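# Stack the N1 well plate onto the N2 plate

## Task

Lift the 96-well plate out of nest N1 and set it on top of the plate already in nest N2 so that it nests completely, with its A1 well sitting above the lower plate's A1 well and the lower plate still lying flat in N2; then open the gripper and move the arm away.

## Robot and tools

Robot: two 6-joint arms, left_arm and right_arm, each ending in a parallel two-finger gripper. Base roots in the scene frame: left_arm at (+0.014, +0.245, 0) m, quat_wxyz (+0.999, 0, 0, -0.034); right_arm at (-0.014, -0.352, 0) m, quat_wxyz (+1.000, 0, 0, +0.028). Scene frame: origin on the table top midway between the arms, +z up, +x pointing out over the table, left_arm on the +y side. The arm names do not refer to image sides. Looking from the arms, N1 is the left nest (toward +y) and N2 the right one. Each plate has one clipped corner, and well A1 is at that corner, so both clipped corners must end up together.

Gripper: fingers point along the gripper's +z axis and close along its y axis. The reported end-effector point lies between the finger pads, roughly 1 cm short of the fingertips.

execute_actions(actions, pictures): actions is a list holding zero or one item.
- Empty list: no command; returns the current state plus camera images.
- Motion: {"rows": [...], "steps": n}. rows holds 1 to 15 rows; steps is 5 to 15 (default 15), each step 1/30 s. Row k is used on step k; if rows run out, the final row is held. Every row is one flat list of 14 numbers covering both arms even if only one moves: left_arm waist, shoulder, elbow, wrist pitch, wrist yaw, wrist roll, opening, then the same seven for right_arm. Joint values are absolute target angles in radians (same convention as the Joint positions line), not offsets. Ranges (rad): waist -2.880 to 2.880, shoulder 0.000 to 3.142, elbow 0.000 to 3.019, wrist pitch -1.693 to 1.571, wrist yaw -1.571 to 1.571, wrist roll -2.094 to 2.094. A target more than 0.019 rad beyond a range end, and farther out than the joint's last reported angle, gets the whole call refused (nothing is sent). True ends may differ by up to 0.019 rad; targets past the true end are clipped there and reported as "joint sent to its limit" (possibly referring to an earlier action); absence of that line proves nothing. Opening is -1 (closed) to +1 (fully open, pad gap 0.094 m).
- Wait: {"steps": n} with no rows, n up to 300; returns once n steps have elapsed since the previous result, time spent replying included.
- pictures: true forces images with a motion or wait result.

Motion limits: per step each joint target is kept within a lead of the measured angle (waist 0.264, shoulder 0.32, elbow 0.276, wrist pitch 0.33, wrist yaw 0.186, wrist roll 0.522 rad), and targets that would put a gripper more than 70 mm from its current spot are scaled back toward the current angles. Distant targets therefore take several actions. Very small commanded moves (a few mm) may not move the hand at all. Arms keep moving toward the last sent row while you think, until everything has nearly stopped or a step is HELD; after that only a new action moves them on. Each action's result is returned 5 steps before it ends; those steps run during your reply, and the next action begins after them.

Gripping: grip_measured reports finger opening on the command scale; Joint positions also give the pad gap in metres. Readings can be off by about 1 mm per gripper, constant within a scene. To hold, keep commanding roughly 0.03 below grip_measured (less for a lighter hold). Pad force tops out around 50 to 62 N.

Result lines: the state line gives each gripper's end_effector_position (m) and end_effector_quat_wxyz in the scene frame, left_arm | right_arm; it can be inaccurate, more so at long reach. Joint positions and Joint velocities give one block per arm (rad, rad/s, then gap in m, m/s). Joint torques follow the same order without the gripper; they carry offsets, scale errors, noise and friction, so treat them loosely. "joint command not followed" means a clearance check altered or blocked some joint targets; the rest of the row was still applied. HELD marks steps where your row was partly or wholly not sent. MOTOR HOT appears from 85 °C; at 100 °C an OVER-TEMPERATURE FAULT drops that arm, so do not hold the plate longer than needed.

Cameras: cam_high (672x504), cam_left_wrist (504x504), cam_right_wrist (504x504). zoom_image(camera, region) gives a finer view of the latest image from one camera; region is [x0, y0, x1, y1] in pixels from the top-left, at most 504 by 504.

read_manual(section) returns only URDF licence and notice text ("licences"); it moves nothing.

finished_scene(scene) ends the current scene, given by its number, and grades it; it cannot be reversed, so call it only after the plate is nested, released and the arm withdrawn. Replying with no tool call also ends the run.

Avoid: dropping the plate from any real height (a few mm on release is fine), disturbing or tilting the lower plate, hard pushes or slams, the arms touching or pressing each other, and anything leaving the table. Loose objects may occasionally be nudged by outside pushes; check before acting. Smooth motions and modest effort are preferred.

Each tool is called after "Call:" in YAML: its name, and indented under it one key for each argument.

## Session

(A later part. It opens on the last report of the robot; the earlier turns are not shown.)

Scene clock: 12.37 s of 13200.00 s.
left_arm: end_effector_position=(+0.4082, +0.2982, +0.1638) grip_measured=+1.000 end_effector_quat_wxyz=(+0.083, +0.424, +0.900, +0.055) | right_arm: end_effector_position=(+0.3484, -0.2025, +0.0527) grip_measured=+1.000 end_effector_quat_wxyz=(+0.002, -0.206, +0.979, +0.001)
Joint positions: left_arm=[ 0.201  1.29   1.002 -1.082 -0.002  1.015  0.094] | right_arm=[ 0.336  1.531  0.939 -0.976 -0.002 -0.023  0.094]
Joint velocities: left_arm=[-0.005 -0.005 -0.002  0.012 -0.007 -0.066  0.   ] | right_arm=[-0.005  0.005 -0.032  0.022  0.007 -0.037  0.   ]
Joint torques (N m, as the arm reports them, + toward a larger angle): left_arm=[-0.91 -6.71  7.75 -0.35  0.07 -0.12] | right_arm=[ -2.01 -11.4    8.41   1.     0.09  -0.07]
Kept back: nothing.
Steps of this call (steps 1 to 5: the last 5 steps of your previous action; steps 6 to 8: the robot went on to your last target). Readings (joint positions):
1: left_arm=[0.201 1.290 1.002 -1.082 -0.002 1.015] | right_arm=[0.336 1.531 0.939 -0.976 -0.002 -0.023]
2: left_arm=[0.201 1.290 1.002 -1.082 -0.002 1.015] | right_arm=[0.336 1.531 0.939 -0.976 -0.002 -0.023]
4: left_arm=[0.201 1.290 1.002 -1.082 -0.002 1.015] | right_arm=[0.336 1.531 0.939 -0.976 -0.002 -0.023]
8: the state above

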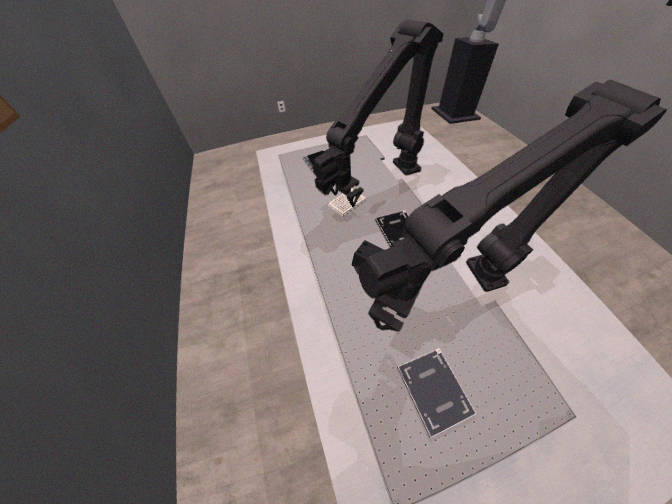

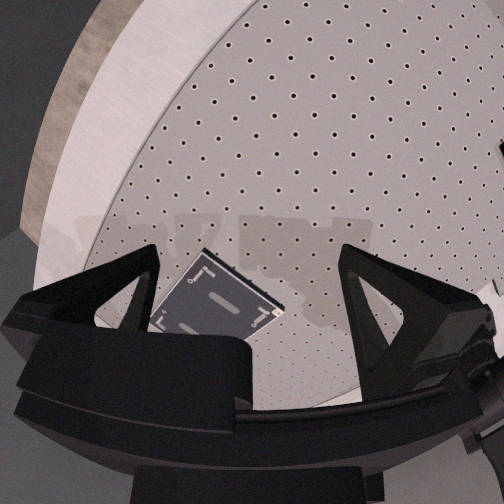

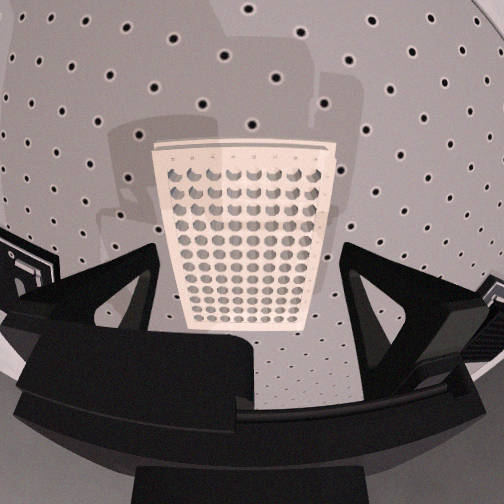

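Call:
execute_actions:
  actions:
    - {"rows":[[0.2,1.3,1,-1.1,0,1,1,0.352,1.53,0.935,-0.96,0,-0.03,1],[0.2,1.3,1,-1.1,0,1,1,0.352,1.53,0.925,-0.95,0,-0.03,1],[0.2,1.3,1,-1.1,0,1,1,0.352,1.53,0.915,-0.94,0,-0.03,1],[0.2,1.3,1,-1.1,0,1,1,0.352,1.53,0.905,-0.93,0,-0.03,1],[0.2,1.3,1,-1.1,0,1,1,0.352,1.53,0.895,-0.92,0,-0.03,1],[0.2,1.3,1,-1.1,0,1,1,0.352,1.53,0.886,-0.906,0,-0.03,1]]}

Call:
execute_actions:
  actions:
    - {"steps":6}
  pictures: true

Scene clock: 12.93 s of 13200.00 s.
left_arm: end_effector_position=(+0.4082, +0.2982, +0.1638) grip_measured=+1.000 end_effector_quat_wxyz=(+0.083, +0.424, +0.900, +0.055) | right_arm: end_effector_position=(+0.3333, -0.2046, +0.0342) grip_measured=+1.000 end_effector_quat_wxyz=(-0.001, -0.211, +0.977, +0.001)
Joint positions: left_arm=[ 0.201  1.29   1.002 -1.082 -0.002  1.014  0.094] | right_arm=[ 0.346  1.531  0.88  -0.922 -0.002 -0.023  0.094]
Joint velocities: left_arm=[ 0.005 -0.015 -0.002 -0.007  0.022  0.037  0.   ] | right_arm=[-0.005 -0.015 -0.051  0.017  0.007  0.007  0.   ]
Joint torques (N m, as the arm reports them, + toward a larger angle): left_arm=[-0.76 -6.81  7.74 -0.35  0.07 -0.12] | right_arm=[ -1.97 -11.08   8.48   1.07   0.1   -0.02]
Steps of this call (steps 1 to 7: the robot went on to your last target; steps 8 to 17: the first 10 steps of this action). Readings (joint positions):
8: left_arm=[0.201 1.290 1.002 -1.082 -0.002 1.014] | right_arm=[0.337 1.531 0.939 -0.974 -0.002 -0.023]
9: left_arm=[0.201 1.290 1.002 -1.082 -0.002 1.014] | right_arm=[0.338 1.531 0.936 -0.970 -0.002 -0.023]
11: left_arm=[0.201 1.290 1.002 -1.082 -0.002 1.014] | right_arm=[0.341 1.531 0.925 -0.954 -0.002 -0.023]
15: left_arm=[0.201 1.290 1.002 -1.082 -0.002 1.014] | right_arm=[0.346 1.531 0.887 -0.924 -0.002 -0.023]
17: the state above

Scene clock: 13.13 s of 13200.00 s.
left_arm: end_effector_position=(+0.4082, +0.2982, +0.1638) grip_measured=+1.000 end_effector_quat_wxyz=(+0.083, +0.424, +0.900, +0.055) | right_arm: end_effector_position=(+0.3343, -0.2042, +0.0341) grip_measured=+1.000 end_effector_quat_wxyz=(+0.001, -0.211, +0.977, +0.001)
Joint positions: left_arm=[ 0.201  1.29   1.002 -1.082 -0.002  1.014  0.094] | right_arm=[ 0.346  1.531  0.879 -0.917 -0.002 -0.023  0.094]
Joint velocities: left_arm=[-0.005  0.005  0.007 -0.007 -0.081  0.022  0.   ] | right_arm=[ 0.005 -0.005 -0.022 -0.012  0.051  0.007  0.   ]
Joint torques (N m, as the arm reports them, + toward a larger angle): left_arm=[-0.77 -6.66  7.75 -0.35  0.07 -0.12] | right_arm=[ -1.91 -11.13   8.22   0.91   0.06  -0.05]
Kept back: nothing.
Steps of this call (steps 1 to 5: the last 5 steps of your previous action; step 6: the robot went on to your last target). Readings (joint positions):
1: left_arm=[0.201 1.290 1.002 -1.082 -0.002 1.014] | right_arm=[0.346 1.531 0.879 -0.921 -0.002 -0.023]
2: left_arm=[0.201 1.290 1.002 -1.082 -0.002 1.014] | right_arm=[0.346 1.531 0.879 -0.920 -0.002 -0.023]
4: left_arm=[0.201 1.290 1.002 -1.082 -0.002 1.014] | right_arm=[0.346 1.531 0.879 -0.917 -0.002 -0.023]
6: the state above

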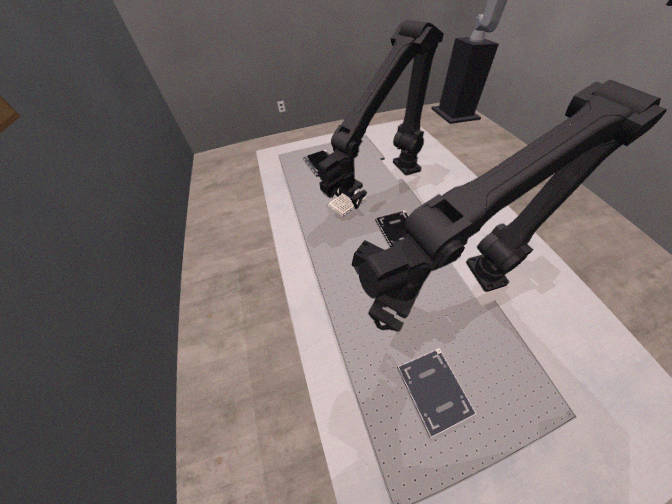

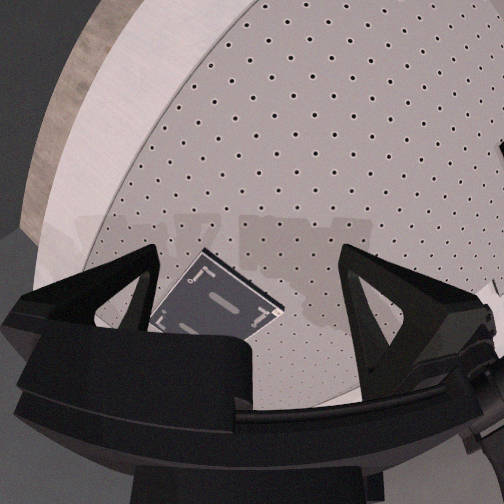

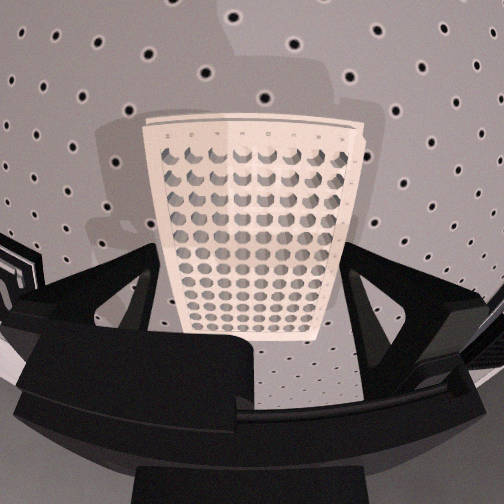

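Call:
execute_actions:
  actions:
    - {"steps":11,"rows":[[0.2,1.3,1,-1.1,0,1,1,0.345,1.53,0.886,-0.91,0,-0.01,0.85],[0.2,1.3,1,-1.1,0,1,1,0.345,1.53,0.886,-0.91,0,-0.01,0.8],[0.2,1.3,1,-1.1,0,1,1,0.345,1.53,0.886,-0.91,0,-0.01,0.76],[0.2,1.3,1,-1.1,0,1,1,0.345,1.53,0.886,-0.91,0,-0.01,0.7]]}

Call:
execute_actions:
  actions:
    - {"rows":[[0.2,1.3,1,-1.1,0,1,1,0.345,1.5,0.93,-0.93,0,0,0.7],[0.2,1.3,1,-1.1,0,1,1,0.345,1.49,0.945,-0.95,0,0,0.7],[0.2,1.3,1,-1.1,0,1,1,0.345,1.48,0.96,-0.98,0,0,0.7],[0.2,1.3,1,-1.1,0,1,1,0.33,1.47,0.98,-1.01,0,0.05,0.7],[0.2,1.3,1,-1.1,0,1,1,0.3,1.46,1,-1.04,0,0.1,0.7],[0.2,1.3,1,-1.1,0,1,1,0.26,1.46,1.02,-1.07,0,0.2,0.7],[0.2,1.3,1,-1.1,0,1,1,0.22,1.46,1.035,-1.1,0,0.3,0.7],[0.2,1.3,1,-1.1,0,1,1,0.18,1.46,1.035,-1.1,0,0.4,0.7],[0.2,1.3,1,-1.1,0,1,1,0.14,1.46,1.035,-1.1,0,0.5,0.7],[0.2,1.3,1,-1.1,0,1,1,0.1,1.46,1.035,-1.1,0,0.6,0.7]]}

Call:
execute_actions:
  actions:
    - {"rows":[[0.2,1.3,1,-1.1,0,1,1,-0.452,1.47,1.035,-1.1,0,1.057,0.7]]}

Call:
execute_actions:
  actions:
    - {"steps":14}

Call:
execute_actions:
  actions:
    - {"rows":[[0.2,1.3,1,-1.1,0,1,1,-0.452,1.5,1.005,-1.06,0,1.057,0.7],[0.2,1.3,1,-1.1,0,1,1,-0.452,1.507,1,-1.05,0,1.057,0.7],[0.2,1.3,1,-1.1,0,1,1,-0.452,1.514,0.995,-1.04,0,1.057,0.7],[0.2,1.3,1,-1.1,0,1,1,-0.452,1.521,0.99,-1.03,0,1.057,0.7],[0.2,1.3,1,-1.1,0,1,1,-0.452,1.528,0.984,-1.016,0,1.057,0.7]]}

Call:
execute_actions:
  actions:
    - {"steps":6}
  pictures: true

Call:
zoom_image:
  camera: "cam_right_wrist"
  region: [100,50,400,250]

Scene clock: 13.73 s of 13200.00 s.
left_arm: end_effector_position=(+0.4082, +0.2982, +0.1638) grip_measured=+1.000 end_effector_quat_wxyz=(+0.083, +0.424, +0.900, +0.055) | right_arm: end_effector_position=(+0.3344, -0.2043, +0.0341) grip_measured=+0.737 end_effector_quat_wxyz=(+0.001, -0.211, +0.978, +0.001)
Joint positions: left_arm=[ 0.201  1.29   1.002 -1.082 -0.002  1.014  0.094] | right_arm=[ 0.346  1.531  0.879 -0.917 -0.001 -0.022  0.082]
Joint velocities: left_arm=[-0.005 -0.015  0.002  0.002 -0.007 -0.007  0.   ] | right_arm=[-0.005 -0.015  0.022  0.032 -0.037  0.066 -0.   ]
Joint torques (N m, as the arm reports them, + toward a larger angle): left_arm=[-0.75 -6.77  7.74 -0.35  0.08 -0.12] | right_arm=[ -2.44 -10.69   8.3    0.82   0.04   0.08]
Steps of this call (steps 1 to 12: the robot went on to your last target; steps 13 to 18: the first 6 steps of this action). Readings (joint positions):
13: left_arm=[0.201 1.290 1.002 -1.082 -0.002 1.014] | right_arm=[0.346 1.531 0.879 -0.917 -0.002 -0.023]
14: left_arm=[0.201 1.290 1.002 -1.082 -0.002 1.014] | right_arm=[0.346 1.531 0.879 -0.917 -0.002 -0.022]
16: left_arm=[0.201 1.290 1.002 -1.082 -0.002 1.014] | right_arm=[0.346 1.531 0.879 -0.917 -0.001 -0.022]
18: the state above

Scene clock: 14.23 s of 13200.00 s.
left_arm: end_effector_position=(+0.4082, +0.2982, +0.1638) grip_measured=+1.000 end_effector_quat_wxyz=(+0.083, +0.424, +0.900, +0.055) | right_arm: end_effector_position=(+0.3651, -0.2459, +0.0852) grip_measured=+0.737 end_effector_quat_wxyz=(-0.002, -0.001, +1.000, +0.001)
Joint positions: left_arm=[ 0.201  1.29   1.002 -1.082 -0.002  1.014  0.094] | right_arm=[ 0.218  1.491  0.993 -1.076 -0.002  0.273  0.082]
Joint velocities: left_arm=[-0.005 -0.015 -0.012  0.007 -0.037 -0.007  0.   ] | right_arm=[-1.275 -0.181  0.291 -0.125 -0.051  2.059  0.   ]
Joint torques (N m, as the arm reports them, + toward a larger angle): left_arm=[-0.74 -6.83  7.74 -0.35  0.07 -0.12] | right_arm=[ -5.33 -13.28  10.38   0.06   0.1    0.09]
Steps of this call (steps 1 to 5: the last 5 steps of your previous action; steps 6 to 15: the first 10 steps of this action). Readings (joint positions):
6: left_arm=[0.201 1.290 1.002 -1.082 -0.002 1.014] | right_arm=[0.346 1.531 0.880 -0.918 -0.001 -0.020]
7: left_arm=[0.201 1.290 1.002 -1.082 -0.002 1.014] | right_arm=[0.346 1.531 0.883 -0.925 -0.001 -0.018]
9: left_arm=[0.201 1.290 1.002 -1.082 -0.002 1.014] | right_arm=[0.345 1.528 0.900 -0.960 -0.001 -0.007]
13: left_arm=[0.201 1.290 1.002 -1.082 -0.002 1.014] | right_arm=[0.291 1.504 0.966 -1.059 -0.002 0.138]
15: the state above

Scene clock: 14.73 s of 13200.00 s.
left_arm: end_effector_position=(+0.4082, +0.2982, +0.1638) grip_measured=+1.000 end_effector_quat_wxyz=(+0.083, +0.424, +0.900, +0.055) | right_arm: end_effector_position=(+0.3568, -0.4990, +0.0965) grip_measured=+0.737 end_effector_quat_wxyz=(+0.008, +0.606, +0.795, +0.002)
Joint positions: left_arm=[ 0.201  1.29   1.002 -1.082 -0.002  1.014  0.094] | right_arm=[-0.431  1.476  1.01  -1.088  0.     0.927  0.082]
Joint velocities: left_arm=[-0.005  0.005  0.022 -0.012 -0.007  0.066  0.   ] | right_arm=[-1.47  -0.005  0.002 -0.002  0.081  0.872 -0.001]
Joint torques (N m, as the arm reports them, + toward a larger angle): left_arm=[-0.81 -6.81  7.72 -0.36  0.08 -0.12] | right_arm=[  2.18 -11.89  10.95  -0.02  -0.18   0.05]
Steps of this call (steps 1 to 5: the last 5 steps of your previous action; steps 6 to 15: the first 10 steps of this action). Readings (joint positions):
6: left_arm=[0.201 1.290 1.002 -1.082 -0.002 1.014] | right_arm=[0.042 1.476 1.010 -1.088 -0.004 0.546]
7: left_arm=[0.201 1.290 1.002 -1.082 -0.002 1.014] | right_arm=[0.014 1.476 1.010 -1.088 -0.006 0.609]
9: left_arm=[0.201 1.290 1.002 -1.082 -0.002 1.014] | right_arm=[-0.078 1.476 1.010 -1.088 -0.006 0.712]
13: left_arm=[0.201 1.290 1.002 -1.082 -0.002 1.014] | right_arm=[-0.317 1.476 1.010 -1.088 -0.005 0.860]
15: the state above

Scene clock: 15.20 s of 13200.00 s.
left_arm: end_effector_position=(+0.4082, +0.2982, +0.1638) grip_measured=+1.000 end_effector_quat_wxyz=(+0.083, +0.424, +0.900, +0.055) | right_arm: end_effector_position=(+0.3539, -0.5045, +0.0965) grip_measured=+0.737 end_effector_quat_wxyz=(+0.007, +0.656, +0.755, +0.001)
Joint positions: left_arm=[ 0.201  1.29   1.002 -1.082 -0.002  1.014  0.094] | right_arm=[-0.446  1.476  1.01  -1.091  0.002  1.04   0.082]
Joint velocities: left_arm=[ 0.005 -0.005 -0.002  0.012 -0.022  0.007  0.   ] | right_arm=[-0.015 -0.005 -0.007 -0.017 -0.007 -0.007  0.   ]
Joint torques (N m, as the arm reports them, + toward a larger angle): left_arm=[-0.74 -6.77  7.73 -0.34  0.08 -0.12] | right_arm=[ -2.85 -12.05  11.1    0.14   0.01   0.14]
Kept back: nothing.
Steps of this call (steps 1 to 5: the last 5 steps of your previous action; steps 6 to 14: the robot went on to your last target). Readings (joint positions):
1: left_arm=[0.201 1.290 1.002 -1.082 -0.002 1.014] | right_arm=[-0.473 1.476 1.010 -1.088 0.003 0.952]
2: left_arm=[0.201 1.290 1.002 -1.082 -0.002 1.014] | right_arm=[-0.500 1.476 1.010 -1.089 0.005 0.971]
4: left_arm=[0.201 1.290 1.002 -1.082 -0.002 1.014] | right_arm=[-0.513 1.476 1.010 -1.090 0.005 1.000]
8: left_arm=[0.201 1.290 1.002 -1.082 -0.002 1.014] | right_arm=[-0.468 1.476 1.010 -1.091 0.003 1.027]
14: the state above

Scene clock: 15.53 s of 13200.00 s.
left_arm: end_effector_position=(+0.4082, +0.2982, +0.1638) grip_measured=+1.000 end_effector_quat_wxyz=(+0.083, +0.424, +0.900, +0.055) | right_arm: end_effector_position=(+0.3538, -0.5045, +0.0706) grip_measured=+0.737 end_effector_quat_wxyz=(+0.002, +0.657, +0.753, -0.000)
Joint positions: left_arm=[ 0.201  1.29   1.002 -1.082 -0.002  1.014  0.094] | right_arm=[-0.446  1.517  0.979 -1.029  0.002  1.045  0.082]
Joint velocities: left_arm=[ 0.005 -0.005 -0.017  0.007 -0.022 -0.022  0.   ] | right_arm=[-0.005  0.093 -0.066  0.012  0.081 -0.007  0.   ]
Joint torques (N m, as the arm reports them, + toward a larger angle): left_arm=[-0.72 -6.75  7.72 -0.34  0.08 -0.12] | right_arm=[ -2.88 -11.06   9.01   0.87   0.04   0.15]
Steps of this call (steps 1 to 10: the first 10 steps of this action). Readings (joint positions):
1: left_arm=[0.201 1.290 1.002 -1.082 -0.002 1.014] | right_arm=[-0.446 1.476 1.008 -1.087 0.002 1.042]
2: left_arm=[0.201 1.290 1.002 -1.082 -0.002 1.014] | right_arm=[-0.446 1.477 1.006 -1.078 0.002 1.042]
4: left_arm=[0.201 1.290 1.002 -1.082 -0.002 1.014] | right_arm=[-0.446 1.483 0.999 -1.059 0.002 1.044]
8: left_arm=[0.201 1.290 1.002 -1.082 -0.002 1.014] | right_arm=[-0.446 1.508 0.983 -1.030 0.002 1.045]
10: the state above

Scene clock: 15.73 s of 13200.00 s.
left_arm: end_effector_position=(+0.4082, +0.2982, +0.1638) grip_measured=+1.000 end_effector_quat_wxyz=(+0.083, +0.424, +0.900, +0.055) | right_arm: end_effector_position=(+0.3533, -0.5042, +0.0690) grip_measured=+0.737 end_effector_quat_wxyz=(+0.001, +0.658, +0.753, -0.001)
Joint positions: left_arm=[ 0.201  1.29   1.002 -1.082 -0.002  1.014  0.094] | right_arm=[-0.446  1.52   0.977 -1.027  0.002  1.045  0.082]
Joint velocities: left_arm=[ 0.005  0.015  0.012  0.007  0.037 -0.037  0.   ] | right_arm=[-0.005 -0.005 -0.007 -0.007  0.051 -0.022  0.001]
Joint torques (N m, as the arm reports them, + toward a larger angle): left_arm=[-0.79 -6.75  7.73 -0.35  0.08 -0.12] | right_arm=[ -2.41 -10.69   8.87   0.87   0.01   0.14]
Kept back: nothing.
Steps of this call (steps 1 to 5: the last 5 steps of your previous action; step 6: the robot went on to your last target). Readings (joint positions):
1: left_arm=[0.201 1.290 1.002 -1.082 -0.002 1.014] | right_arm=[-0.446 1.519 0.978 -1.028 0.002 1.045]
2: left_arm=[0.201 1.290 1.002 -1.082 -0.002 1.014] | right_arm=[-0.446 1.520 0.977 -1.028 0.002 1.045]
4: left_arm=[0.201 1.290 1.002 -1.082 -0.002 1.014] | right_arm=[-0.446 1.520 0.977 -1.027 0.002 1.045]
6: the state above

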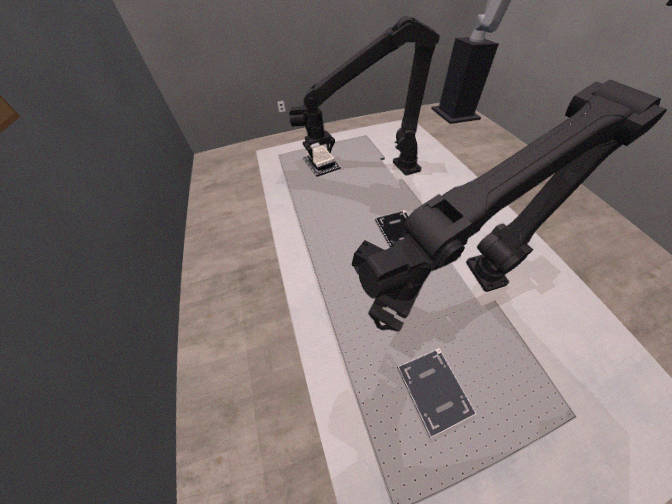

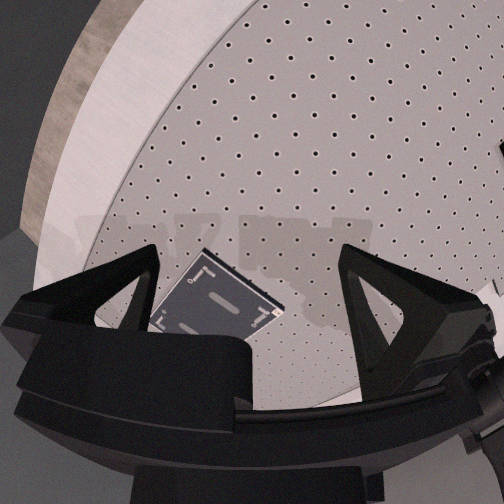

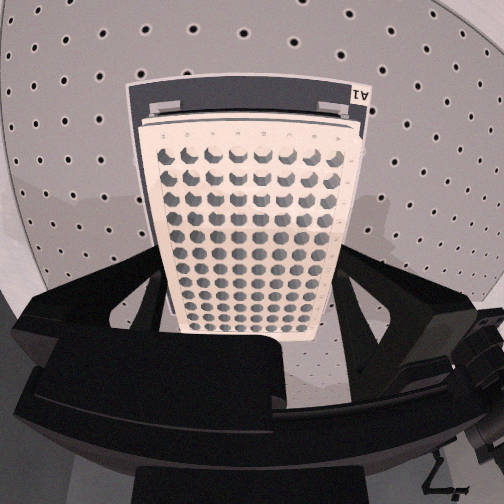

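Region (100, 50, 400, 250) of cam_right_wrist's 504x504 image, scaled by 1.680, with more detail than that image has.

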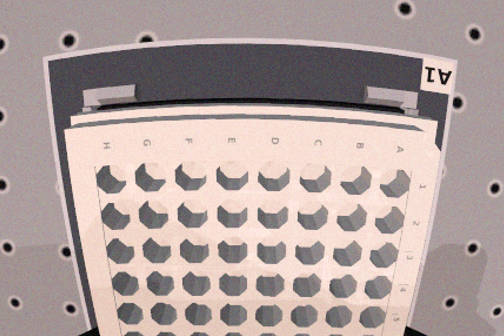

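Call:
execute_actions:
  actions:
    - {"rows":[[0.2,1.3,1,-1.1,0,1,1,-0.434,1.547,0.99,-1.013,0,1.05,0.7]]}
  pictures: true

Call:
zoom_image:
  camera: "cam_right_wrist"
  region: [100,50,400,250]

Scene clock: 16.20 s of 13200.00 s.
left_arm: end_effector_position=(+0.4082, +0.2982, +0.1638) grip_measured=+1.000 end_effector_quat_wxyz=(+0.083, +0.424, +0.900, +0.055) | right_arm: end_effector_position=(+0.3542, -0.5025, +0.0651) grip_measured=+0.737 end_effector_quat_wxyz=(-0.003, +0.656, +0.755, -0.002)
Joint positions: left_arm=[ 0.201  1.29   1.002 -1.082 -0.002  1.014  0.094] | right_arm=[-0.441  1.53   0.977 -1.024  0.002  1.045  0.082]
Joint velocities: left_arm=[ 0.005  0.005 -0.002 -0.002  0.007 -0.007  0.   ] | right_arm=[ 0.005 -0.005  0.002  0.007  0.007 -0.037  0.   ]
Joint torques (N m, as the arm reports them, + toward a larger angle): left_arm=[-0.8  -6.84  7.74 -0.34  0.07 -0.12] | right_arm=[ -1.68 -10.14   9.27   0.88   0.     0.04]
Steps of this call (steps 1 to 4: the robot went on to your last target; steps 5 to 14: the first 10 steps of this action). Readings (joint positions):
5: left_arm=[0.201 1.290 1.002 -1.082 -0.002 1.014] | right_arm=[-0.446 1.520 0.977 -1.026 0.002 1.045]
6: left_arm=[0.201 1.290 1.002 -1.082 -0.002 1.014] | right_arm=[-0.445 1.521 0.977 -1.025 0.002 1.045]
8: left_arm=[0.201 1.290 1.002 -1.082 -0.002 1.014] | right_arm=[-0.443 1.524 0.977 -1.024 0.002 1.045]
12: left_arm=[0.201 1.290 1.002 -1.082 -0.002 1.014] | right_arm=[-0.441 1.530 0.977 -1.024 0.002 1.045]
14: the state above

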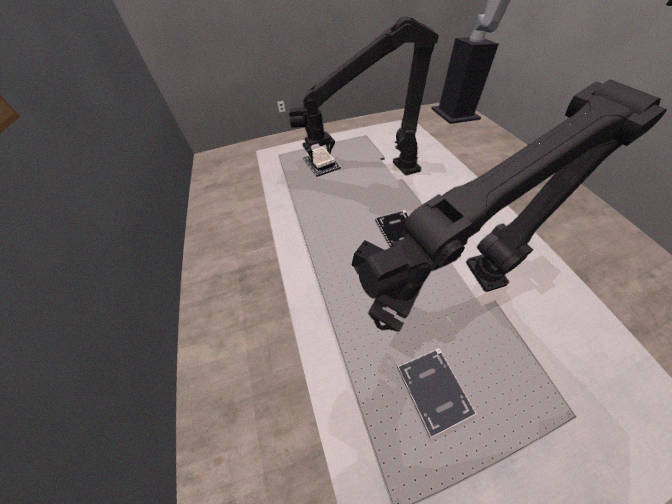

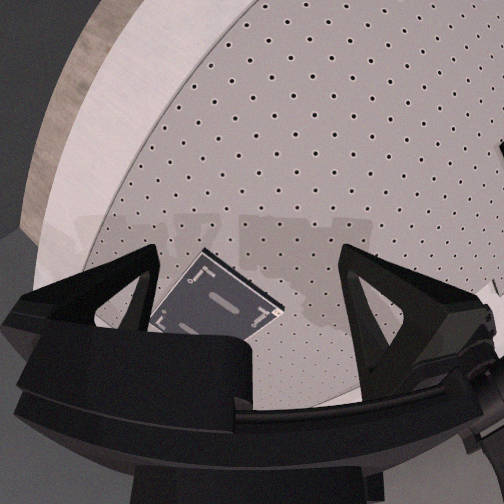

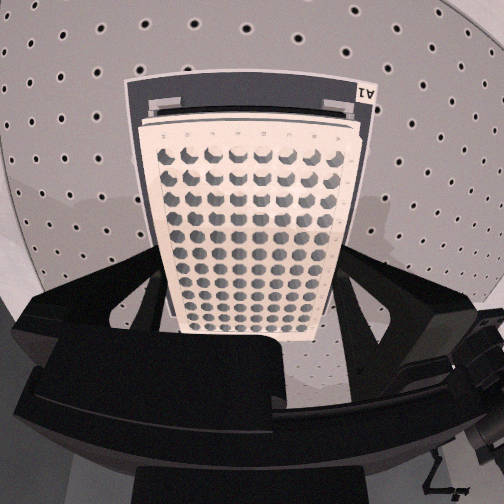

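Region (100, 50, 400, 250) of cam_right_wrist's 504x504 image, scaled by 1.680, with more detail than that image has.

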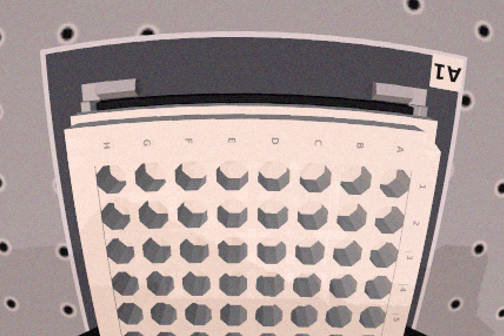

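Call:
execute_actions:
  actions:
    - {"rows":[[0.2,1.3,1,-1.1,0,1,1,-0.44,1.54,0.974,-1.002,0.008,1.05,0.7]]}
  pictures: true

Call:
zoom_image:
  camera: "cam_right_wrist"
  region: [100,50,400,250]

Scene clock: 16.70 s of 13200.00 s.
left_arm: end_effector_position=(+0.4082, +0.2982, +0.1638) grip_measured=+1.000 end_effector_quat_wxyz=(+0.083, +0.424, +0.900, +0.055) | right_arm: end_effector_position=(+0.3545, -0.5030, +0.0635) grip_measured=+0.737 end_effector_quat_wxyz=(+0.001, +0.656, +0.755, -0.002)
Joint positions: left_arm=[ 0.201  1.29   1.002 -1.082 -0.002  1.014  0.094] | right_arm=[-0.441  1.53   0.972 -1.013  0.004  1.045  0.082]
Joint velocities: left_arm=[-0.005 -0.015 -0.012  0.007 -0.007 -0.022  0.   ] | right_arm=[-0.015 -0.005 -0.007 -0.012 -0.007  0.037 -0.   ]
Joint torques (N m, as the arm reports them, + toward a larger angle): left_arm=[-0.76 -6.76  7.74 -0.35  0.07 -0.12] | right_arm=[ -2.14 -10.78   8.19   0.98   0.25   0.08]
Steps of this call (steps 1 to 5: the last 5 steps of your previous action; steps 6 to 15: the first 10 steps of this action). Readings (joint positions):
6: left_arm=[0.201 1.290 1.002 -1.082 -0.002 1.014] | right_arm=[-0.441 1.530 0.976 -1.021 0.003 1.045]
7: left_arm=[0.201 1.290 1.002 -1.082 -0.002 1.014] | right_arm=[-0.441 1.530 0.975 -1.017 0.004 1.045]
9: left_arm=[0.201 1.290 1.002 -1.082 -0.002 1.014] | right_arm=[-0.441 1.530 0.973 -1.014 0.004 1.045]
13: left_arm=[0.201 1.290 1.002 -1.082 -0.002 1.014] | right_arm=[-0.441 1.530 0.972 -1.013 0.004 1.045]
15: the state above

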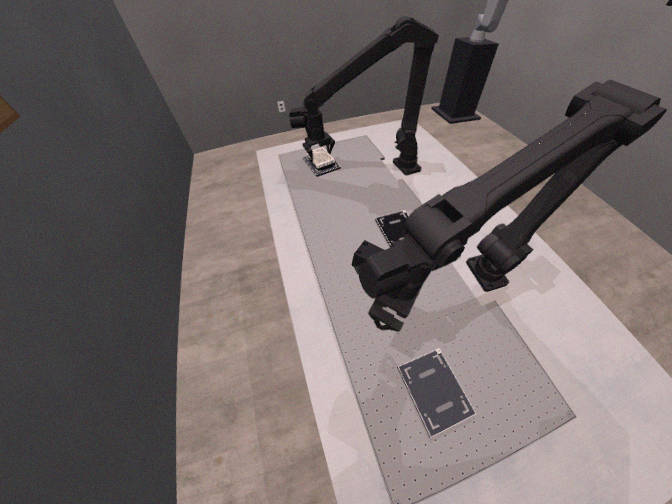

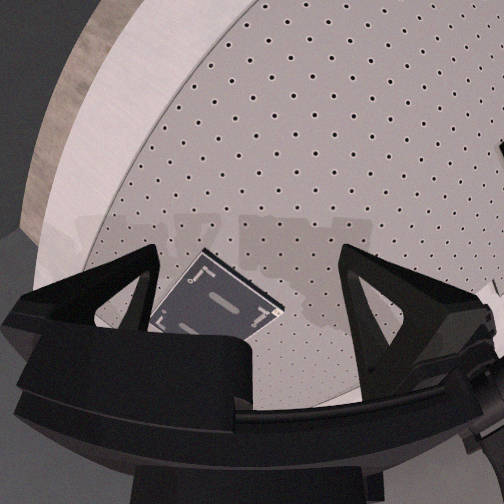

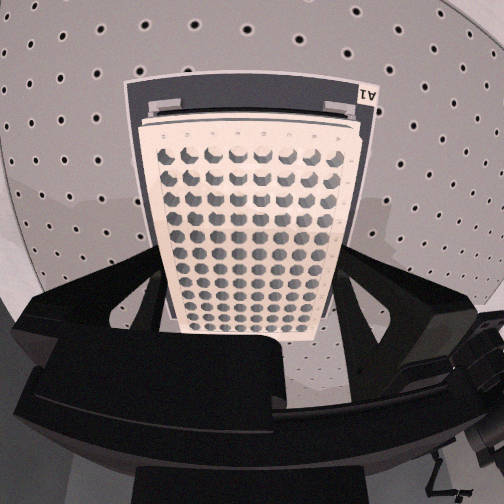

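Region (100, 50, 400, 250) of cam_right_wrist's 504x504 image, scaled by 1.680, with more detail than that image has.

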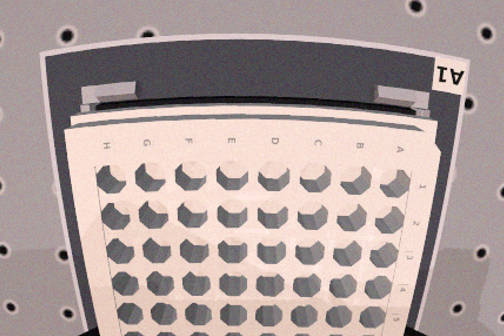

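Call:
execute_actions:
  actions:
    - {"rows":[[0.2,1.3,1,-1.1,0,1,1,-0.44,1.562,0.985,-1.004,0.008,1.05,0.7]]}

Call:
execute_actions:
  actions:
    - {"rows":[[0.2,1.3,1,-1.1,0,1,1,-0.44,1.575,0.985,-1.004,0.008,1.05,0.7]]}
  pictures: true

Call:
zoom_image:
  camera: "cam_right_wrist"
  region: [100,50,400,250]

Scene clock: 18.07 s of 13200.00 s.
left_arm: end_effector_position=(+0.4082, +0.2982, +0.1638) grip_measured=+1.000 end_effector_quat_wxyz=(+0.083, +0.424, +0.900, +0.055) | right_arm: end_effector_position=(+0.3543, -0.5030, +0.0605) grip_measured=+0.737 end_effector_quat_wxyz=(-0.002, +0.656, +0.755, -0.003)
Joint positions: left_arm=[ 0.201  1.29   1.002 -1.082 -0.002  1.014  0.094] | right_arm=[-0.441  1.538  0.972 -1.011  0.004  1.045  0.082]
Joint velocities: left_arm=[-0.005  0.005 -0.007 -0.007  0.022 -0.051  0.   ] | right_arm=[-0.005 -0.005  0.007  0.007 -0.022 -0.051 -0.   ]
Joint torques (N m, as the arm reports them, + toward a larger angle): left_arm=[-0.77 -6.78  7.73 -0.36  0.08 -0.12] | right_arm=[-2.16 -9.6   9.3   0.7   0.26  0.05]
Steps of this call (steps 1 to 5: the last 5 steps of your previous action; steps 6 to 15: the robot went on to your last target; steps 16 to 31: nothing new was sent; steps 32 to 41: the first 10 steps of this action). Readings (joint positions):
32: left_arm=[0.201 1.290 1.002 -1.082 -0.002 1.014] | right_arm=[-0.441 1.531 0.972 -1.013 0.004 1.045]
33: left_arm=[0.201 1.290 1.002 -1.082 -0.002 1.014] | right_arm=[-0.441 1.533 0.972 -1.013 0.004 1.045]
35: left_arm=[0.201 1.290 1.002 -1.082 -0.002 1.014] | right_arm=[-0.441 1.538 0.972 -1.013 0.004 1.045]
39: left_arm=[0.201 1.290 1.002 -1.082 -0.002 1.014] | right_arm=[-0.441 1.538 0.972 -1.011 0.004 1.045]
41: the state above

Scene clock: 18.57 s of 13200.00 s.
left_arm: end_effector_position=(+0.4082, +0.2982, +0.1638) grip_measured=+1.000 end_effector_quat_wxyz=(+0.083, +0.424, +0.900, +0.055) | right_arm: end_effector_position=(+0.3543, -0.5030, +0.0605) grip_measured=+0.737 end_effector_quat_wxyz=(-0.002, +0.656, +0.755, -0.003)
Joint positions: left_arm=[ 0.201  1.29   1.002 -1.082 -0.002  1.014  0.094] | right_arm=[-0.441  1.538  0.972 -1.011  0.004  1.045  0.082]
Joint velocities: left_arm=[ 0.005 -0.005 -0.002 -0.002  0.007  0.007  0.   ] | right_arm=[ 0.005 -0.005 -0.002  0.012 -0.051 -0.007  0.001]
Joint torques (N m, as the arm reports them, + toward a larger angle): left_arm=[-0.72 -6.8   7.75 -0.35  0.08 -0.12] | right_arm=[-2.62 -8.59  9.24  0.71  0.27  0.05]
Steps of this call (steps 1 to 5: the last 5 steps of your previous action; steps 6 to 15: the first 10 steps of this action). Readings (joint positions):
6: left_arm=[0.201 1.290 1.002 -1.082 -0.002 1.014] | right_arm=[-0.441 1.538 0.972 -1.011 0.004 1.045]
7: left_arm=[0.201 1.290 1.002 -1.082 -0.002 1.014] | right_arm=[-0.441 1.538 0.972 -1.011 0.004 1.045]
9: left_arm=[0.201 1.290 1.002 -1.082 -0.002 1.014] | right_arm=[-0.441 1.538 0.972 -1.011 0.004 1.045]
13: left_arm=[0.201 1.290 1.002 -1.082 -0.002 1.014] | right_arm=[-0.441 1.538 0.972 -1.011 0.004 1.045]
15: the state above

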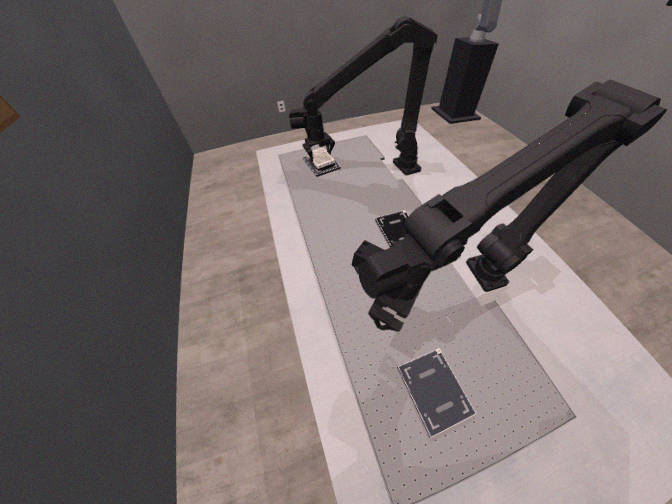

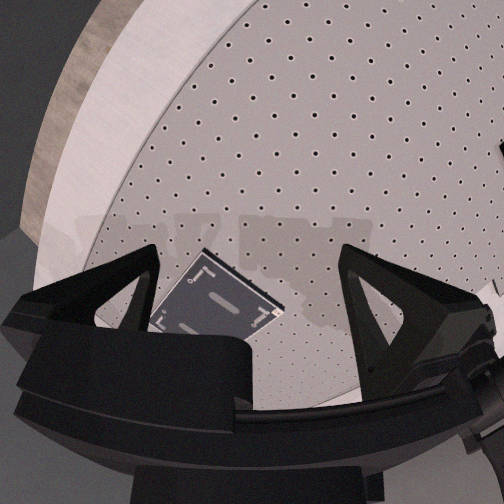

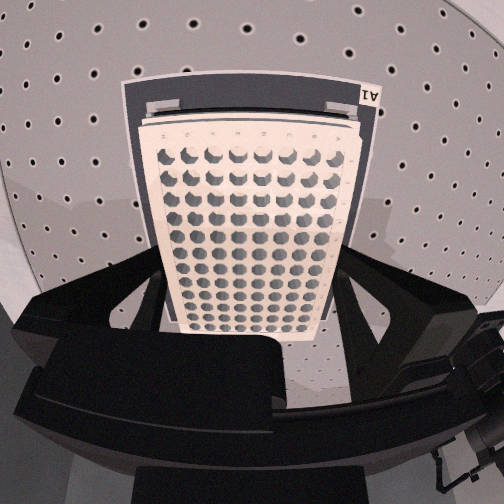

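Region (100, 50, 400, 250) of cam_right_wrist's 504x504 image, scaled by 1.680, with more detail than that image has.

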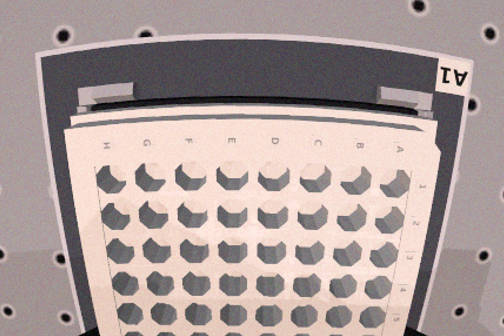

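Call:
execute_actions:
  actions:
    - {"steps":10,"rows":[[0.2,1.3,1,-1.1,0,1,1,-0.44,1.54,0.985,-1.01,0.005,1.05,0.85]]}
  pictures: true

Call:
execute_actions:
  actions:
    - {"steps":8,"rows":[[0.2,1.3,1,-1.1,0,1,1,-0.44,1.54,0.985,-1.01,0.005,1.05,0.7]]}

Call:
execute_actions:
  actions:
    - {"steps":10,"rows":[[0.2,1.3,1,-1.1,0,1,1,-0.44,1.56,0.985,-0.98,0.005,1.05,0.7]]}

Call:
execute_actions:
  actions:
    - {"steps":10,"rows":[[0.2,1.3,1,-1.1,0,1,1,-0.44,1.56,0.985,-1.038,0.005,1.05,0.7]]}

Call:
execute_actions:
  actions:
    - {"steps":10,"rows":[[0.2,1.3,1,-1.1,0,1,1,-0.44,1.56,0.985,-1.0,0.025,1.05,0.7]]}

Call:
execute_actions:
  actions:
    - {"steps":10,"rows":[[0.2,1.3,1,-1.1,0,1,1,-0.44,1.56,0.985,-1.0,-0.015,1.05,0.7]]}
  pictures: true

Scene clock: 19.20 s of 13200.00 s.
left_arm: end_effector_position=(+0.4082, +0.2982, +0.1638) grip_measured=+1.000 end_effector_quat_wxyz=(+0.083, +0.424, +0.900, +0.055) | right_arm: end_effector_position=(+0.3543, -0.5030, +0.0605) grip_measured=+0.848 end_effector_quat_wxyz=(-0.002, +0.656, +0.755, -0.003)
Joint positions: left_arm=[ 0.201  1.29   1.002 -1.082 -0.002  1.014  0.094] | right_arm=[-0.441  1.538  0.972 -1.011  0.004  1.045  0.087]
Joint velocities: left_arm=[-0.015 -0.005  0.007  0.007 -0.066 -0.022  0.   ] | right_arm=[-0.005 -0.005  0.002 -0.017 -0.007 -0.081 -0.   ]
Joint torques (N m, as the arm reports them, + toward a larger angle): left_arm=[-0.8  -6.78  7.73 -0.35  0.07 -0.12] | right_arm=[ -2.38 -11.94   9.29   0.51   0.12   0.07]
Steps of this call (steps 1 to 5: the last 5 steps of your previous action; steps 6 to 14: the robot went on to your last target; steps 15 to 19: the first 5 steps of this action). Readings (joint positions):
15: left_arm=[0.201 1.290 1.002 -1.082 -0.002 1.014] | right_arm=[-0.441 1.538 0.972 -1.011 0.004 1.045]
16: left_arm=[0.201 1.290 1.002 -1.082 -0.002 1.014] | right_arm=[-0.441 1.538 0.972 -1.011 0.004 1.045]
18: left_arm=[0.201 1.290 1.002 -1.082 -0.002 1.014] | right_arm=[-0.441 1.538 0.972 -1.011 0.004 1.045]
19: the state above

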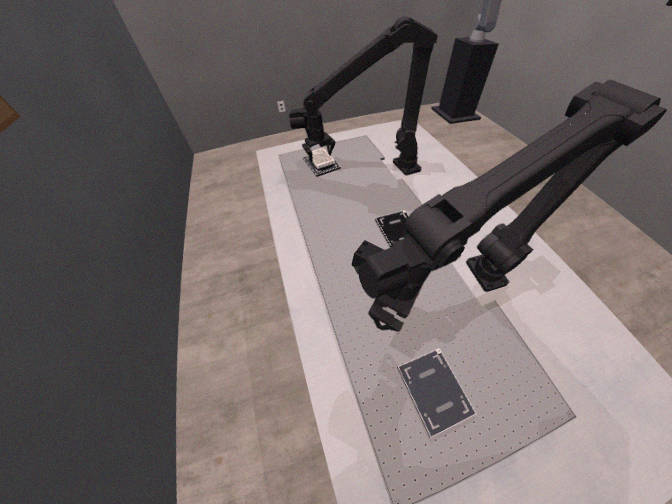

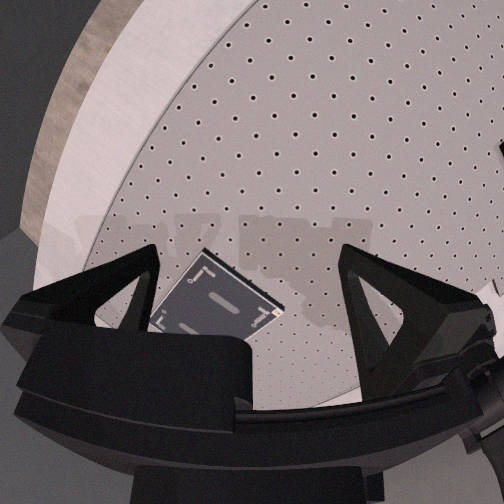

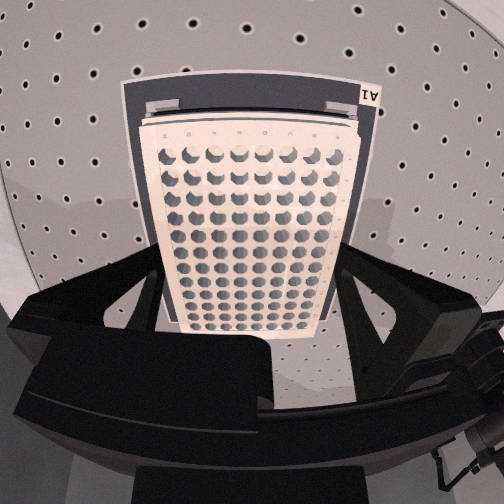

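Scene clock: 19.47 s of 13200.00 s.
left_arm: end_effector_position=(+0.4082, +0.2982, +0.1638) grip_measured=+1.000 end_effector_quat_wxyz=(+0.083, +0.424, +0.900, +0.055) | right_arm: end_effector_position=(+0.3543, -0.5030, +0.0605) grip_measured=+0.733 end_effector_quat_wxyz=(-0.002, +0.656, +0.755, -0.003)
Joint positions: left_arm=[ 0.201  1.29   1.002 -1.082 -0.002  1.014  0.094] | right_arm=[-0.441  1.538  0.972 -1.011  0.004  1.045  0.081]
Joint velocities: left_arm=[ 0.005  0.005 -0.007  0.002 -0.051 -0.081  0.   ] | right_arm=[ 0.005 -0.005 -0.002 -0.002 -0.037 -0.066 -0.001]
Joint torques (N m, as the arm reports them, + toward a larger angle): left_arm=[-0.76 -6.8   7.74 -0.34  0.07 -0.12] | right_arm=[ -2.51 -11.92   9.4    0.58   0.12   0.05]
Steps of this call (steps 1 to 5: the last 5 steps of your previous action; steps 6 to 8: the first 3 steps of this action). Readings (joint positions):
6: left_arm=[0.201 1.290 1.002 -1.082 -0.002 1.014] | right_arm=[-0.441 1.538 0.972 -1.011 0.004 1.045]
7: left_arm=[0.201 1.290 1.002 -1.082 -0.002 1.014] | right_arm=[-0.441 1.538 0.972 -1.011 0.004 1.045]
8: the state above

Scene clock: 19.80 s of 13200.00 s.
left_arm: end_effector_position=(+0.4082, +0.2982, +0.1638) grip_measured=+1.000 end_effector_quat_wxyz=(+0.083, +0.424, +0.900, +0.055) | right_arm: end_effector_position=(+0.3552, -0.5034, +0.0603) grip_measured=+0.733 end_effector_quat_wxyz=(-0.001, +0.656, +0.754, -0.003)
Joint positions: left_arm=[ 0.201  1.29   1.002 -1.082 -0.002  1.014  0.094] | right_arm=[-0.441  1.538  0.972 -1.007  0.004  1.047  0.081]
Joint velocities: left_arm=[-0.015 -0.005  0.002 -0.007 -0.037 -0.037  0.   ] | right_arm=[-0.015 -0.005 -0.007 -0.012  0.037 -0.007 -0.002]
Joint torques (N m, as the arm reports them, + toward a larger angle): left_arm=[-0.8  -6.78  7.74 -0.35  0.07 -0.12] | right_arm=[-2.22 -9.88  9.19  1.38  0.13  0.05]
Steps of this call (steps 1 to 5: the last 5 steps of your previous action; steps 6 to 10: the first 5 steps of this action). Readings (joint positions):
6: left_arm=[0.201 1.290 1.002 -1.082 -0.002 1.014] | right_arm=[-0.441 1.538 0.972 -1.007 0.004 1.045]
7: left_arm=[0.201 1.290 1.002 -1.082 -0.002 1.014] | right_arm=[-0.441 1.538 0.972 -1.007 0.004 1.047]
9: left_arm=[0.201 1.290 1.002 -1.082 -0.002 1.014] | right_arm=[-0.441 1.538 0.972 -1.007 0.004 1.047]
10: the state above

Scene clock: 20.13 s of 13200.00 s.
left_arm: end_effector_position=(+0.4082, +0.2982, +0.1638) grip_measured=+1.000 end_effector_quat_wxyz=(+0.083, +0.424, +0.900, +0.055) | right_arm: end_effector_position=(+0.3519, -0.5020, +0.0602) grip_measured=+0.733 end_effector_quat_wxyz=(-0.008, +0.656, +0.754, -0.005)
Joint positions: left_arm=[ 0.201  1.29   1.002 -1.082 -0.002  1.014  0.094] | right_arm=[-0.441  1.539  0.972 -1.021  0.004  1.047  0.081]
Joint velocities: left_arm=[-0.005 -0.005  0.007 -0.012 -0.037  0.095  0.   ] | right_arm=[-0.024 -0.005 -0.012  0.022 -0.007 -0.081  0.001]
Joint torques (N m, as the arm reports them, + toward a larger angle): left_arm=[-0.75 -6.75  7.74 -0.36  0.08 -0.12] | right_arm=[ -2.06 -10.23   9.28  -0.19   0.11   0.05]
Steps of this call (steps 1 to 5: the last 5 steps of your previous action; steps 6 to 10: the first 5 steps of this action). Readings (joint positions):
6: left_arm=[0.201 1.290 1.002 -1.082 -0.002 1.014] | right_arm=[-0.441 1.538 0.972 -1.013 0.004 1.047]
7: left_arm=[0.201 1.290 1.002 -1.082 -0.002 1.014] | right_arm=[-0.441 1.539 0.972 -1.018 0.004 1.047]
9: left_arm=[0.201 1.290 1.002 -1.082 -0.002 1.014] | right_arm=[-0.441 1.539 0.972 -1.021 0.004 1.047]
10: the state above

Scene clock: 20.47 s of 13200.00 s.
left_arm: end_effector_position=(+0.4082, +0.2982, +0.1638) grip_measured=+1.000 end_effector_quat_wxyz=(+0.083, +0.424, +0.900, +0.055) | right_arm: end_effector_position=(+0.3526, -0.5038, +0.0602) grip_measured=+0.733 end_effector_quat_wxyz=(-0.004, +0.656, +0.755, -0.008)
Joint positions: left_arm=[ 0.201  1.29   1.002 -1.082 -0.002  1.014  0.094] | right_arm=[-0.441  1.539  0.972 -1.016  0.013  1.047  0.081]
Joint velocities: left_arm=[ 0.005  0.005 -0.002  0.002  0.022 -0.051  0.   ] | right_arm=[-0.015 -0.005  0.007 -0.007 -0.007  0.051  0.   ]
Joint torques (N m, as the arm reports them, + toward a larger angle): left_arm=[-0.79 -6.76  7.75 -0.33  0.08 -0.12] | right_arm=[-2.37 -9.6   9.2   1.1   0.63  0.04]
Steps of this call (steps 1 to 5: the last 5 steps of your previous action; steps 6 to 10: the first 5 steps of this action). Readings (joint positions):
6: left_arm=[0.201 1.290 1.002 -1.082 -0.002 1.014] | right_arm=[-0.441 1.539 0.972 -1.018 0.009 1.047]
7: left_arm=[0.201 1.290 1.002 -1.082 -0.002 1.014] | right_arm=[-0.441 1.539 0.972 -1.016 0.012 1.047]
9: left_arm=[0.201 1.290 1.002 -1.082 -0.002 1.014] | right_arm=[-0.441 1.539 0.972 -1.016 0.013 1.047]
10: the state above

Scene clock: 20.80 s of 13200.00 s.
left_arm: end_effector_position=(+0.4082, +0.2982, +0.1638) grip_measured=+1.000 end_effector_quat_wxyz=(+0.083, +0.424, +0.900, +0.055) | right_arm: end_effector_position=(+0.3545, -0.5013, +0.0602) grip_measured=+0.733 end_effector_quat_wxyz=(-0.005, +0.656, +0.754, +0.001)
Joint positions: left_arm=[ 0.201  1.29   1.002 -1.082 -0.002  1.014  0.094] | right_arm=[-0.441  1.539  0.972 -1.013 -0.004  1.047  0.081]
Joint velocities: left_arm=[ 0.015 -0.015 -0.002 -0.012 -0.022  0.022  0.   ] | right_arm=[-0.024 -0.015 -0.012 -0.017 -0.066  0.037 -0.   ]
Joint torques (N m, as the arm reports them, + toward a larger angle): left_arm=[-0.75 -6.75  7.74 -0.36  0.08 -0.12] | right_arm=[-1.95 -9.38  9.32  1.02 -0.42  0.07]
Steps of this call (steps 1 to 5: the last 5 steps of your previous action; steps 6 to 10: the first 5 steps of this action). Readings (joint positions):
6: left_arm=[0.201 1.290 1.002 -1.082 -0.002 1.014] | right_arm=[-0.441 1.539 0.972 -1.015 0.001 1.047]
7: left_arm=[0.201 1.290 1.002 -1.082 -0.002 1.014] | right_arm=[-0.441 1.539 0.972 -1.014 -0.003 1.047]
9: left_arm=[0.201 1.290 1.002 -1.082 -0.002 1.014] | right_arm=[-0.441 1.539 0.972 -1.013 -0.004 1.047]
10: the state above

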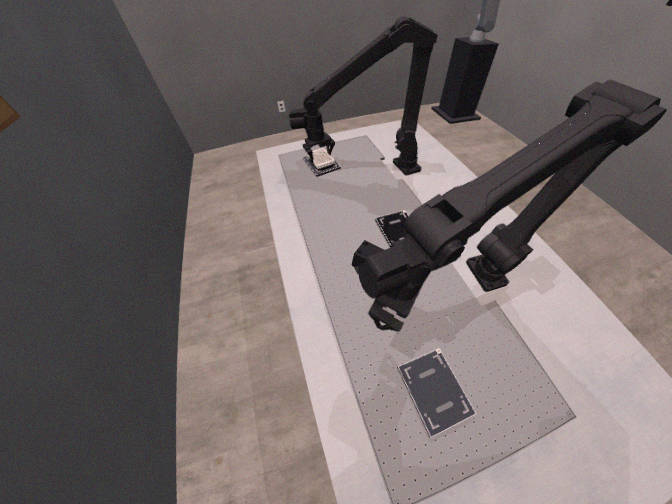

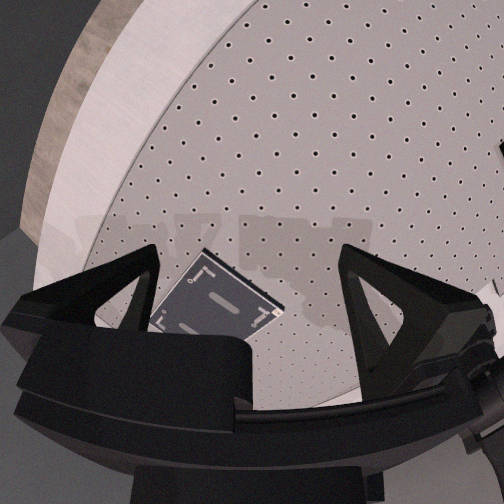

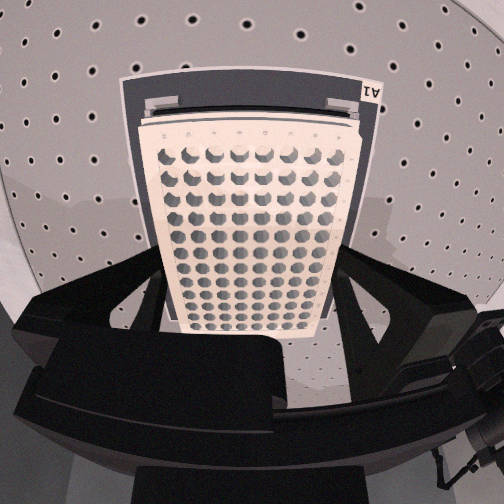

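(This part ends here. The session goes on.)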